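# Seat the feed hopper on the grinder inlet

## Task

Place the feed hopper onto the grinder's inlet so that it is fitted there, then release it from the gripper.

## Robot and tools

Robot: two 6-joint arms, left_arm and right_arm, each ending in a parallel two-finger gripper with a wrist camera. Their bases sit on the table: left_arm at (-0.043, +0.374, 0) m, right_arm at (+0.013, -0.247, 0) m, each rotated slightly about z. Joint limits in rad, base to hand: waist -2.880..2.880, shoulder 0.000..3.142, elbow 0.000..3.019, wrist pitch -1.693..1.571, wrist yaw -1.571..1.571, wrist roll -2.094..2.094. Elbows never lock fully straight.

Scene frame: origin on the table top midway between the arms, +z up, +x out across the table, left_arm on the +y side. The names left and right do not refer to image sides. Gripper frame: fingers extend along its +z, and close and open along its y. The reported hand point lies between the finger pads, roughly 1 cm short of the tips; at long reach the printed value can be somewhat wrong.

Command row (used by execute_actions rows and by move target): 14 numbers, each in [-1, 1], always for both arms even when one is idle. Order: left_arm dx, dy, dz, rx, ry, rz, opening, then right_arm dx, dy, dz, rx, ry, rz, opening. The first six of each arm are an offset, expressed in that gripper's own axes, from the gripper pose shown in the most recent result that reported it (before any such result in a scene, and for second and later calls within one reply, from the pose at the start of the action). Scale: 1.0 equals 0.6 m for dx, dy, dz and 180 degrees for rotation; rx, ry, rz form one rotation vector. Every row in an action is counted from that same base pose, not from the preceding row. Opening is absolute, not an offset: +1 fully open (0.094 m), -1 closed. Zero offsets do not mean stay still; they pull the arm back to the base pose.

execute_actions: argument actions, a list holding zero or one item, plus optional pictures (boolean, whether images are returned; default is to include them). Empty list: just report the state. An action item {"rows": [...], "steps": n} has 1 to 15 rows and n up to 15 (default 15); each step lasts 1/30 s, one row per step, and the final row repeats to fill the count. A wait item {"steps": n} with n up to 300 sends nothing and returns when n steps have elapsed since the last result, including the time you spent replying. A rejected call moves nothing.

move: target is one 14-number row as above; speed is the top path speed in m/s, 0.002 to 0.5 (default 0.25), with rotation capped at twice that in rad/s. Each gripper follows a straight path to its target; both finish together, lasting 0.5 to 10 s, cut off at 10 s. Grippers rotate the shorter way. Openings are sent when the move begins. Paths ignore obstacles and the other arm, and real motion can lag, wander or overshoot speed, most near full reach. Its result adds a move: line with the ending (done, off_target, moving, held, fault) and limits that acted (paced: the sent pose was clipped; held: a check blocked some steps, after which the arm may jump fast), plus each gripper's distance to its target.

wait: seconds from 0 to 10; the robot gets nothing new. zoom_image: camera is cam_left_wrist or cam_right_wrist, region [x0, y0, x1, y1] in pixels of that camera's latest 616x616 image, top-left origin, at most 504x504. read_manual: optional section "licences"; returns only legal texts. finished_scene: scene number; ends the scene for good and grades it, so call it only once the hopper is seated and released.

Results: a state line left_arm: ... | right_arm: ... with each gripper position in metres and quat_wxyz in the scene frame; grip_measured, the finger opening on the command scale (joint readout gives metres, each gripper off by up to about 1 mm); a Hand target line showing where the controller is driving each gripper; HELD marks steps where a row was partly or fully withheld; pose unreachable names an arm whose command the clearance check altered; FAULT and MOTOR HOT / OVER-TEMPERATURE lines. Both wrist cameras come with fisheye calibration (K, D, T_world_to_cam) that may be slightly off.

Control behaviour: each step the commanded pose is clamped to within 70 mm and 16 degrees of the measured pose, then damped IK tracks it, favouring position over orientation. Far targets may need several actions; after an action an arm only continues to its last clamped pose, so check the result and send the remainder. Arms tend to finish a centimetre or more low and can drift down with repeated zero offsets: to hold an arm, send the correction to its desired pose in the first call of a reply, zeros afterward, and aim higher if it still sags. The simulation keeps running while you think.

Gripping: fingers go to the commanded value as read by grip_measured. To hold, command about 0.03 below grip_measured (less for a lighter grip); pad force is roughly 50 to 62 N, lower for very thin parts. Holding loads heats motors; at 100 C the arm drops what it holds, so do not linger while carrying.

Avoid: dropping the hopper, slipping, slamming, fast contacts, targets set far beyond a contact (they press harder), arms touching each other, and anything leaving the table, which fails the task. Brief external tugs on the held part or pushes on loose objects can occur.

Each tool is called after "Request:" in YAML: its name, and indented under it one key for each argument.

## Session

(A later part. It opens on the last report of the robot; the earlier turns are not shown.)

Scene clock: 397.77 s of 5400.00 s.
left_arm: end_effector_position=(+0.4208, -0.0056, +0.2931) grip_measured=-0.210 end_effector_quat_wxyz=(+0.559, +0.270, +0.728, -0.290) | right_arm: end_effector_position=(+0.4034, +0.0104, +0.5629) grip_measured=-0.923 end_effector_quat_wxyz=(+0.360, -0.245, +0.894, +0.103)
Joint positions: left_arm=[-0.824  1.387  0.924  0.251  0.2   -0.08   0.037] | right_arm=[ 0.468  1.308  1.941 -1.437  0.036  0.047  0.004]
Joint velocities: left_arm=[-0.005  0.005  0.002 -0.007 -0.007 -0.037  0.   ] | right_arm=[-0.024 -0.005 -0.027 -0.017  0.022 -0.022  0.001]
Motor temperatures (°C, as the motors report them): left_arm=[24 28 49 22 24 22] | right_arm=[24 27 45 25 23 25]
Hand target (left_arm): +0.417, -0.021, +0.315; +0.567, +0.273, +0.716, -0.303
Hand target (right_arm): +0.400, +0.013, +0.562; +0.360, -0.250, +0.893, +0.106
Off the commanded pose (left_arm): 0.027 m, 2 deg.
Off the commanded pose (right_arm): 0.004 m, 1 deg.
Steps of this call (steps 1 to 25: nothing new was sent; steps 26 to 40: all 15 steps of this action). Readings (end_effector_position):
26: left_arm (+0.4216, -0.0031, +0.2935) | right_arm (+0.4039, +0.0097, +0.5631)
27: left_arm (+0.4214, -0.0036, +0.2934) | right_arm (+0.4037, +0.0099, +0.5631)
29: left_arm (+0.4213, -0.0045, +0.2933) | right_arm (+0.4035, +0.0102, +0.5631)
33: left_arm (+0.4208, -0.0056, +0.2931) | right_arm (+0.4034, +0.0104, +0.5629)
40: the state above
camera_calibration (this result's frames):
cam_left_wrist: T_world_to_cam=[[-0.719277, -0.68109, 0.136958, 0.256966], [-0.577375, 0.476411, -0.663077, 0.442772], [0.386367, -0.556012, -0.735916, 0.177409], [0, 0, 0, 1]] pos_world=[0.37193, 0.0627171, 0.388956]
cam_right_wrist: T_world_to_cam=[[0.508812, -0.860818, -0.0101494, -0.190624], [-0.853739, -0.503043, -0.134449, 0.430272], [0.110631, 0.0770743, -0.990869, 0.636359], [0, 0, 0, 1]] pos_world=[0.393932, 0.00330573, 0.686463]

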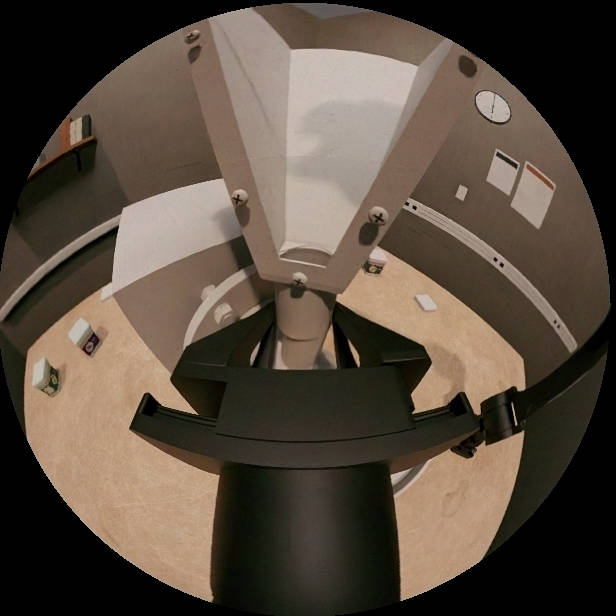

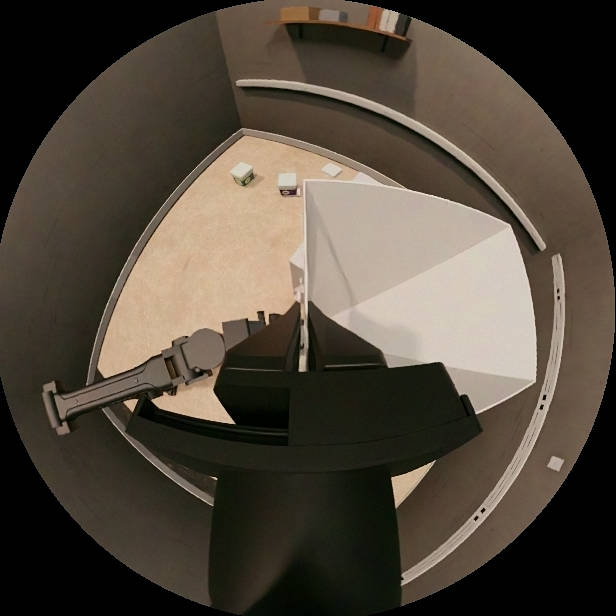

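Request:
execute_actions:
  actions:
    - {"rows":[[-0.02,-0.01,0.005,0,0,0,-0.28,0.008,0.005,0.005,0,0,-0.004,-1],[-0.005,-0.01,0.008,0,0,0,-0.28,0.014,0.005,0.01,0,0,-0.004,-1],[0.01,-0.008,0.01,0,0,0,-0.28,0.02,0.005,0.015,0,0,-0.004,-1],[0.02,-0.008,0.012,0,0,0,-0.28,0.025,0.005,0.02,0,0,-0.004,-1]],"steps":15}

Request:
zoom_image:
  camera: "cam_left_wrist"
  region: [230,230,380,380]

Scene clock: 399.07 s of 5400.00 s.
left_arm: end_effector_position=(+0.4207, -0.0055, +0.2924) grip_measured=-0.210 end_effector_quat_wxyz=(+0.567, +0.276, +0.723, -0.283) | right_arm: end_effector_position=(+0.3966, +0.0049, +0.5620) grip_measured=-0.923 end_effector_quat_wxyz=(+0.379, -0.244, +0.887, +0.107)
Joint positions: left_arm=[-0.827  1.389  0.916  0.271  0.192 -0.059  0.037] | right_arm=[ 0.468  1.255  1.87  -1.378  0.04   0.044  0.004]
Joint velocities: left_arm=[ 0.005 -0.005 -0.007  0.002 -0.037  0.037  0.001] | right_arm=[-0.015  0.005  0.007 -0.017  0.037  0.081 -0.   ]
Motor temperatures (°C, as the motors report them): left_arm=[24 28 48 22 24 22] | right_arm=[24 27 45 25 23 25]
Hand target (left_arm): +0.419, -0.013, +0.281; +0.559, +0.270, +0.728, -0.289
Hand target (right_arm): +0.400, +0.011, +0.544; +0.361, -0.251, +0.893, +0.100
Off the commanded pose (left_arm): 0.014 m, 2 deg.
Off the commanded pose (right_arm): 0.020 m, 2 deg.
Steps of this call (steps 1 to 24: nothing new was sent; steps 25 to 39: all 15 steps of this action). Readings (end_effector_position):
25: left_arm (+0.4208, -0.0052, +0.2922) | right_arm (+0.4038, +0.0104, +0.5621)
26: left_arm (+0.4208, -0.0052, +0.2917) | right_arm (+0.4038, +0.0104, +0.5620)
28: left_arm (+0.4209, -0.0052, +0.2922) | right_arm (+0.4022, +0.0093, +0.5616)
32: left_arm (+0.4207, -0.0055, +0.2923) | right_arm (+0.3959, +0.0046, +0.5620)
39: the state above
camera_calibration (this result's frames):
cam_left_wrist: T_world_to_cam=[[-0.721272, -0.683428, 0.112664, 0.265017], [-0.561594, 0.481801, -0.672666, 0.438382], [0.405438, -0.548446, -0.731319, 0.16764], [0, 0, 0, 1]] pos_world=[0.369374, 0.0618484, 0.387626]
cam_right_wrist: T_world_to_cam=[[0.508903, -0.860785, -0.00817082, -0.192928], [-0.848277, -0.499848, -0.174868, 0.442076], [0.146439, 0.0959217, -0.984558, 0.618792], [0, 0, 0, 1]] pos_world=[0.382569, -0.00445452, 0.684965]

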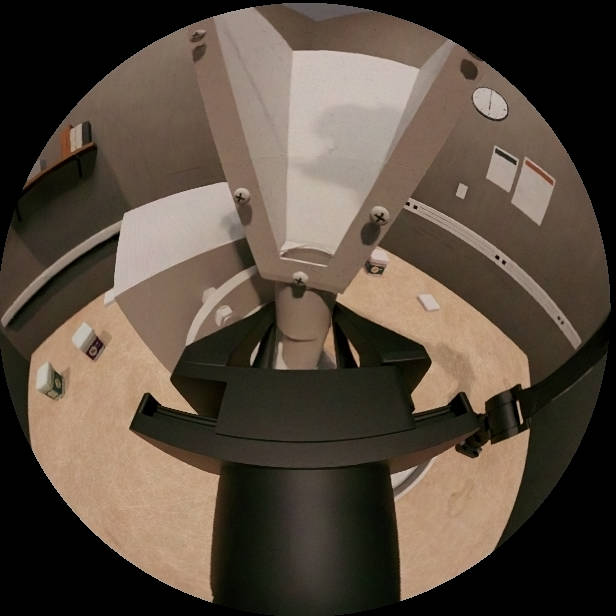

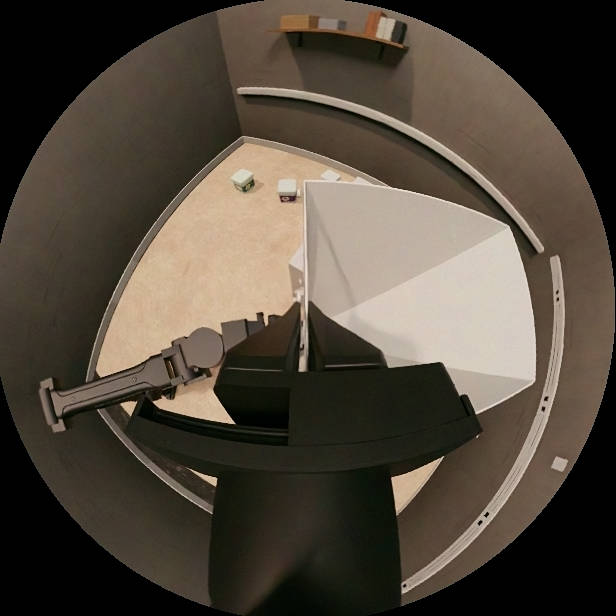

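Region (230, 230, 380, 380) of cam_left_wrist's 616x616 image, scaled by 3.360, with more detail than that image has.

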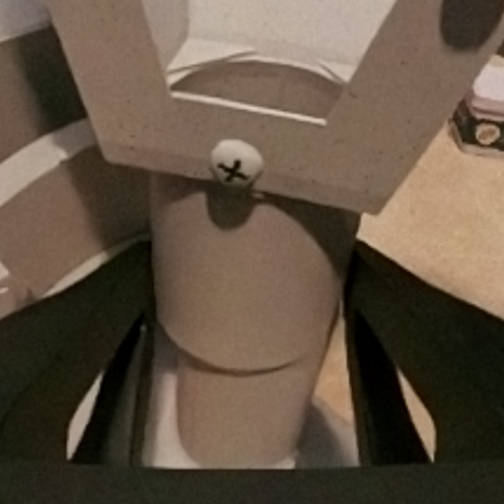

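Request:
execute_actions:
  actions:
    - {"rows":[[0.0,-0.015,0.01,0.01,0,0,-0.28,0.005,0.0,0.015,0,0.01,-0.004,-1],[0.0,-0.02,0.01,0.015,0,0,-0.28,0.005,0.0,0.015,0,0.01,-0.004,-1],[0.0,-0.025,0.01,0.02,0,0,-0.28,0.005,0.0,0.015,0,0.01,-0.004,-1],[0.0,-0.03,0.01,0.025,0,0,-0.28,0.005,0.0,0.015,0,0.01,-0.004,-1],[0.0,-0.035,0.01,0.03,0,0,-0.28,0.005,0.0,0.015,0,0.01,-0.004,-1]],"steps":15}

Request:
zoom_image:
  camera: "cam_left_wrist"
  region: [230,230,380,380]

Scene clock: 401.10 s of 5400.00 s.
left_arm: end_effector_position=(+0.4178, -0.0088, +0.2721) grip_measured=-0.214 end_effector_quat_wxyz=(+0.546, +0.291, +0.728, -0.297) | right_arm: end_effector_position=(+0.4049, +0.0081, +0.5422) grip_measured=-0.923 end_effector_quat_wxyz=(+0.356, -0.242, +0.897, +0.097)
Joint positions: left_arm=[-0.818  1.415  0.906  0.271  0.248 -0.058  0.037] | right_arm=[ 0.465  1.282  1.859 -1.394  0.046  0.051  0.004]
Joint velocities: left_arm=[-0.005 -0.015 -0.012 -0.012 -0.022 -0.022 -0.001] | right_arm=[ 0.005 -0.015  0.002 -0.012 -0.007 -0.037  0.001]
Motor temperatures (°C, as the motors report them): left_arm=[24 28 48 22 24 22] | right_arm=[24 27 45 25 23 25]
Hand target (left_arm): +0.409, -0.024, +0.294; +0.554, +0.302, +0.708, -0.316
Hand target (right_arm): +0.400, +0.007, +0.554; +0.365, -0.250, +0.891, +0.100
Off the commanded pose (left_arm): 0.027 m, 4 deg.
Off the commanded pose (right_arm): 0.012 m, 2 deg.
Steps of this call (steps 1 to 46: nothing new was sent; steps 47 to 61: all 15 steps of this action). Readings (end_effector_position):
47: left_arm (+0.4201, -0.0060, +0.2924) | right_arm (+0.3966, +0.0049, +0.5620)
48: left_arm (+0.4195, -0.0065, +0.2925) | right_arm (+0.3966, +0.0049, +0.5620)
50: left_arm (+0.4174, -0.0085, +0.2920) | right_arm (+0.3964, +0.0049, +0.5618)
54: left_arm (+0.4177, -0.0089, +0.2799) | right_arm (+0.4005, +0.0063, +0.5494)
61: the state above
camera_calibration (this result's frames):
cam_left_wrist: T_world_to_cam=[[-0.747856, -0.65071, 0.131483, 0.269234], [-0.562157, 0.51539, -0.646802, 0.418254], [0.353116, -0.557629, -0.751238, 0.179309], [0, 0, 0, 1]] pos_world=[0.373156, 0.059617, 0.369832]
cam_right_wrist: T_world_to_cam=[[0.498952, -0.866616, -0.00476514, -0.19242], [-0.860396, -0.494698, -0.122448, 0.423734], [0.103758, 0.0651954, -0.992464, 0.619629], [0, 0, 0, 1]] pos_world=[0.396296, 0.00246904, 0.665927]

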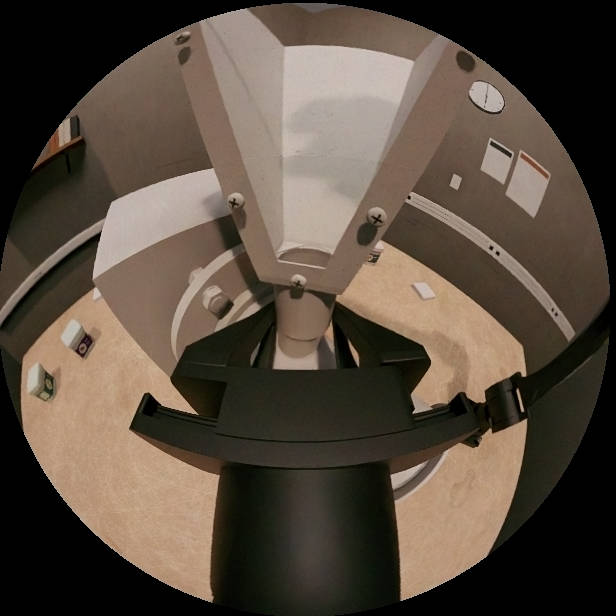

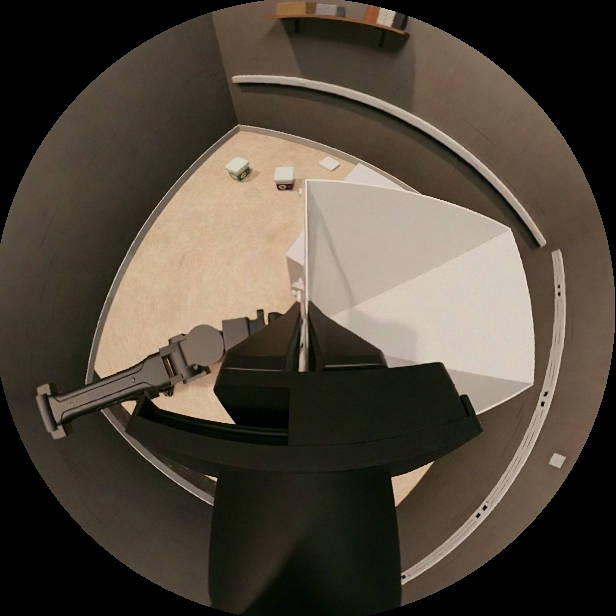

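Region (230, 230, 380, 380) of cam_left_wrist's 616x616 image, scaled by 3.360, with more detail than that image has.

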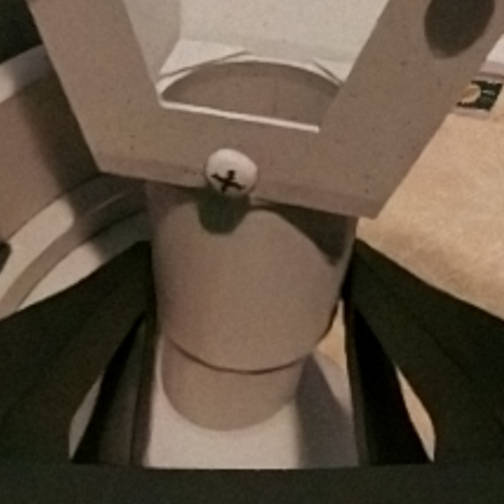

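It dropped in. Relax left, open, and lower right.

Request:
execute_actions:
  actions:
    - {"rows":[[-0.02,-0.01,0,0,0,0,-0.2,0,0,0,0,0,0,-1],[-0.03,0,0,0,0,0,0,0.004,0,0.003,0,0,0,-1],[-0.03,0,0,0,0,0,0.3,0.008,0,0.007,0,0,0,-1],[-0.03,0,-0.01,0,0,0,0.4,0.012,0,0.011,0,0,0,-1],[-0.03,0,-0.02,0,0,0,0.4,0.016,0,0.015,0,0,0,-1],[-0.03,0,-0.04,0,0,0,0.4,0.02,0,0.019,0,0,0,-1],[-0.04,0,-0.06,0,0,0,0.4,0.025,0,0.024,0,0,0,-1],[-0.04,0,-0.09,0,0,0,0.4,0.03,0,0.03,0,0,0,-1]],"steps":15}

Scene clock: 402.50 s of 5400.00 s.
left_arm: end_effector_position=(+0.3848, +0.0271, +0.3132) grip_measured=+0.398 end_effector_quat_wxyz=(+0.552, +0.289, +0.721, -0.302) | right_arm: end_effector_position=(+0.3992, +0.0027, +0.5207) grip_measured=-0.923 end_effector_quat_wxyz=(+0.353, -0.234, +0.900, +0.096)
Joint positions: left_arm=[-0.79   1.237  0.846  0.172  0.28  -0.058  0.066] | right_arm=[ 0.464  1.235  1.757 -1.344  0.05   0.065  0.004]
Joint velocities: left_arm=[ 0.034 -0.21  -0.012 -0.002 -0.037 -0.051 -0.001] | right_arm=[-0.015 -0.015 -0.012  0.012  0.022  0.022  0.001]
Motor temperatures (°C, as the motors report them): left_arm=[24 28 47 22 24 22] | right_arm=[24 27 44 25 23 25]
Hand target (left_arm): +0.390, +0.030, +0.307; +0.546, +0.290, +0.728, -0.297
Hand target (right_arm): +0.404, +0.007, +0.517; +0.356, -0.242, +0.898, +0.097
Off the commanded pose (left_arm): 0.008 m, 1 deg.
Off the commanded pose (right_arm): 0.008 m, 1 deg.
Steps of this call (steps 1 to 27: nothing new was sent; steps 28 to 42: all 15 steps of this action). Readings (end_effector_position):
28: left_arm (+0.4185, -0.0079, +0.2711) | right_arm (+0.4049, +0.0081, +0.5416)
29: left_arm (+0.4177, -0.0074, +0.2703) | right_arm (+0.4050, +0.0081, +0.5409)
31: left_arm (+0.4160, -0.0071, +0.2682) | right_arm (+0.4045, +0.0078, +0.5397)
35: left_arm (+0.4053, -0.0013, +0.2709) | right_arm (+0.4011, +0.0054, +0.5319)
42: the state above
camera_calibration (this result's frames):
cam_left_wrist: T_world_to_cam=[[-0.75197, -0.645576, 0.133313, 0.263369], [-0.552113, 0.506309, -0.662437, 0.409029], [0.360156, -0.571736, -0.73716, 0.235194], [0, 0, 0, 1]] pos_world=[0.339169, 0.0973985, 0.409221]
cam_right_wrist: T_world_to_cam=[[0.486193, -0.87378, -0.0111622, -0.185882], [-0.868474, -0.481747, -0.116929, 0.413892], [0.0967925, 0.0665439, -0.993078, 0.602347], [0, 0, 0, 1]] pos_world=[0.391526, -0.0031115, 0.644499]

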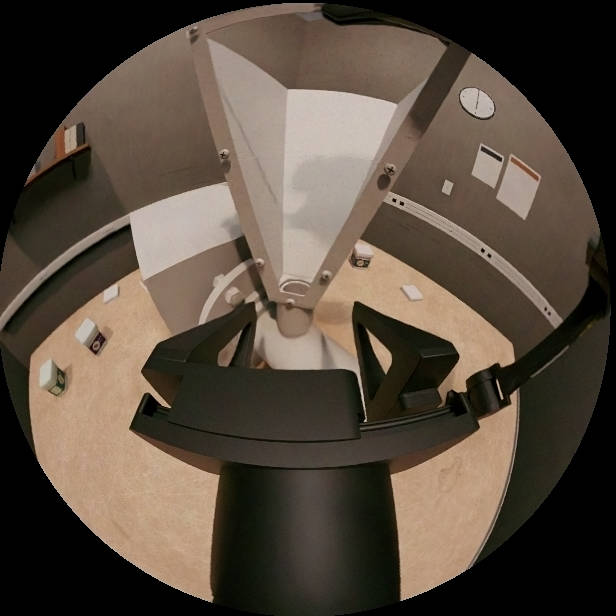

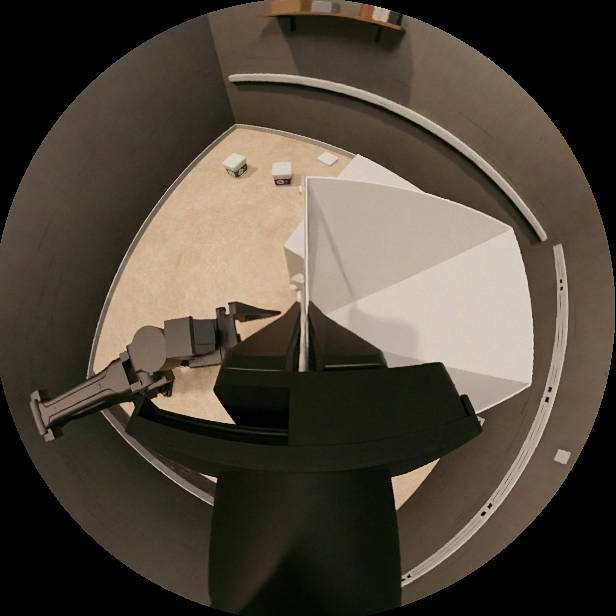

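Request:
execute_actions:
  actions:
    - {"rows":[[-0.02,0,-0.1,0,0,0,0.4,0.02,0,0.03,0,0,0,-1]],"steps":12}
  pictures: false

Request:
execute_actions:
  actions:
    - {"rows":[[0,0,0,0,0,0,0.4,0,0,0,0,0,0,-0.8],[0,0,0,0,0,0,0.4,0,0,0,0,0,0,0.2]],"steps":12}
  pictures: false

Request:
move:
  target: [0,0,-0.05,0,0,0,0.4,-0.1,0,-0.12,0,0,0,0.2]
  speed: 0.15

Request:
zoom_image:
  camera: "cam_left_wrist"
  region: [200,150,400,350]

Scene clock: 404.00 s of 5400.00 s.
left_arm: end_effector_position=(+0.3429, +0.0711, +0.3419) grip_measured=+0.398 end_effector_quat_wxyz=(+0.559, +0.287, +0.715, -0.308) | right_arm: end_effector_position=(+0.3943, -0.0007, +0.5118) grip_measured=-0.923 end_effector_quat_wxyz=(+0.359, -0.229, +0.899, +0.100)
Joint positions: left_arm=[-0.748  1.036  0.764  0.074  0.328 -0.058  0.066] | right_arm=[ 0.464  1.199  1.694 -1.303  0.051  0.075  0.004]
Joint velocities: left_arm=[-0.015  0.063 -0.002 -0.051 -0.037 -0.022 -0.   ] | right_arm=[ 0.005 -0.005  0.012  0.017  0.022  0.037  0.001]
Motor temperatures (°C, as the motors report them): left_arm=[24 28 47 22 24 22] | right_arm=[24 27 44 25 23 25]
Hand target (left_arm): +0.350, +0.072, +0.336; +0.552, +0.288, +0.721, -0.303
Hand target (right_arm): +0.402, +0.004, +0.499; +0.353, -0.234, +0.901, +0.096
Off the commanded pose (left_arm): 0.009 m, 1 deg.
Off the commanded pose (right_arm): 0.016 m, 1 deg.
Steps of this call (steps 1 to 33: nothing new was sent; steps 34 to 45: all 12 steps of this action). Readings (end_effector_position):
34: left_arm (+0.3816, +0.0280, +0.3084) | right_arm (+0.3997, +0.0028, +0.5190)
35: left_arm (+0.3745, +0.0333, +0.3054) | right_arm (+0.3984, +0.0020, +0.5189)
37: left_arm (+0.3593, +0.0501, +0.3068) | right_arm (+0.3955, +0.0001, +0.5121)
41: left_arm (+0.3453, +0.0691, +0.3353) | right_arm (+0.3940, -0.0009, +0.5119)
45: the state above

Scene clock: 404.40 s of 5400.00 s.
left_arm: end_effector_position=(+0.3431, +0.0710, +0.3395) grip_measured=+0.398 end_effector_quat_wxyz=(+0.557, +0.287, +0.716, -0.308) | right_arm: end_effector_position=(+0.3940, -0.0010, +0.5123) grip_measured=+0.198 end_effector_quat_wxyz=(+0.360, -0.229, +0.899, +0.100)
Joint positions: left_arm=[-0.748  1.038  0.763  0.073  0.328 -0.058  0.066] | right_arm=[ 0.464  1.198  1.694 -1.303  0.051  0.075  0.056]
Joint velocities: left_arm=[-0.005 -0.005  0.007 -0.002 -0.051 -0.007  0.   ] | right_arm=[-0.005 -0.005 -0.002 -0.017 -0.051 -0.037  0.001]
Motor temperatures (°C, as the motors report them): left_arm=[24 28 47 22 24 22] | right_arm=[24 27 44 25 23 25]
Hand target (left_arm): +0.343, +0.071, +0.342; +0.558, +0.287, +0.715, -0.308
Hand target (right_arm): +0.394, -0.001, +0.512; +0.359, -0.229, +0.899, +0.100
Off the commanded pose (left_arm): 0.002 m, 0 deg.
Off the commanded pose (right_arm): 0.001 m, 0 deg.
Steps of this call (steps 1 to 12: all 12 steps of this action). Readings (end_effector_position):
1: left_arm (+0.3431, +0.0710, +0.3408) | right_arm (+0.3940, -0.0009, +0.5122)
2: left_arm (+0.3432, +0.0709, +0.3398) | right_arm (+0.3940, -0.0010, +0.5123)
4: left_arm (+0.3431, +0.0710, +0.3395) | right_arm (+0.3940, -0.0010, +0.5123)
8: left_arm (+0.3431, +0.0710, +0.3395) | right_arm (+0.3940, -0.0010, +0.5123)
12: the state above

Scene clock: 405.97 s of 5400.00 s.
left_arm: end_effector_position=(+0.3234, +0.0884, +0.3456) grip_measured=+0.398 end_effector_quat_wxyz=(+0.557, +0.288, +0.713, -0.312) | right_arm: end_effector_position=(+0.3901, -0.0036, +0.5961) grip_measured=+0.198 end_effector_quat_wxyz=(+0.356, -0.229, +0.901, +0.099)
Joint positions: left_arm=[-0.729  0.953  0.724  0.032  0.355 -0.058  0.066] | right_arm=[ 0.464  1.339  2.089 -1.567  0.051  0.075  0.056]
Joint velocities: left_arm=[ 0.005 -0.015 -0.012 -0.002  0.051  0.037  0.   ] | right_arm=[ 0.005 -0.024 -0.012  0.017 -0.037 -0.022  0.   ]
Motor temperatures (°C, as the motors report them): left_arm=[24 28 46 22 24 22] | right_arm=[24 27 44 25 23 25]
Hand target (left_arm): +0.324, +0.094, +0.345; +0.557, +0.287, +0.716, -0.308
Hand target (right_arm): +0.388, -0.004, +0.606; +0.360, -0.229, +0.899, +0.100
Off the commanded pose (left_arm): 0.005 m, 1 deg.
Off the commanded pose (right_arm): 0.010 m, 1 deg.
move: done
camera_calibration (this result's frames):
cam_left_wrist: T_world_to_cam=[[-0.760544, -0.633646, 0.141654, 0.251306], [-0.540057, 0.496248, -0.679762, 0.368553], [0.360434, -0.59349, -0.719623, 0.311992], [0, 0, 0, 1]] pos_world=[0.277716, 0.16151, 0.439447]
cam_right_wrist: T_world_to_cam=[[0.479178, -0.87753, -0.0181646, -0.179234], [-0.872128, -0.473693, -0.122508, 0.416501], [0.0989002, 0.0745452, -0.992301, 0.677242], [0, 0, 0, 1]] pos_world=[0.382148, -0.0104753, 0.719797]

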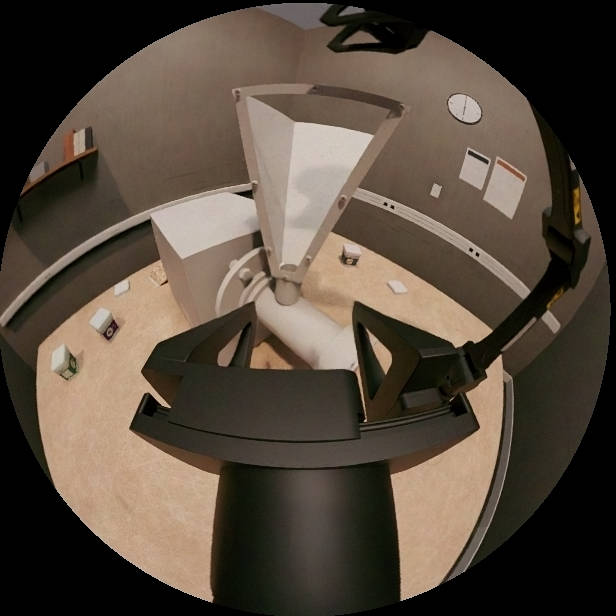

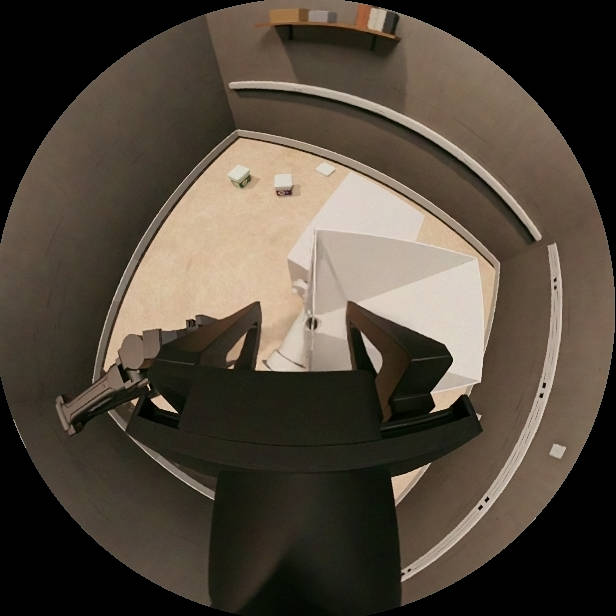

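Region (200, 150, 400, 350) of cam_left_wrist's 616x616 image, scaled by 2.520, with more detail than that image has.

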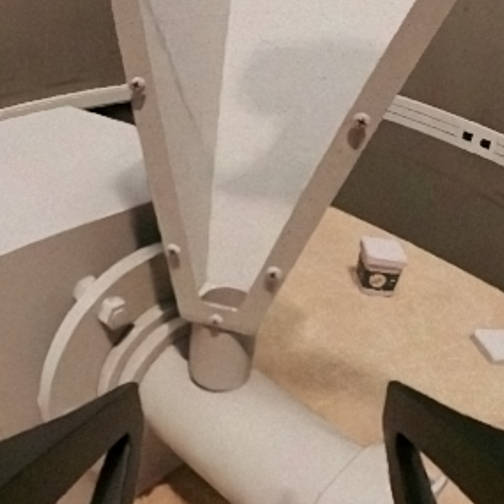

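Seated.

Request:
finished_scene:
  scene: 1

The scene is finished: the task was done.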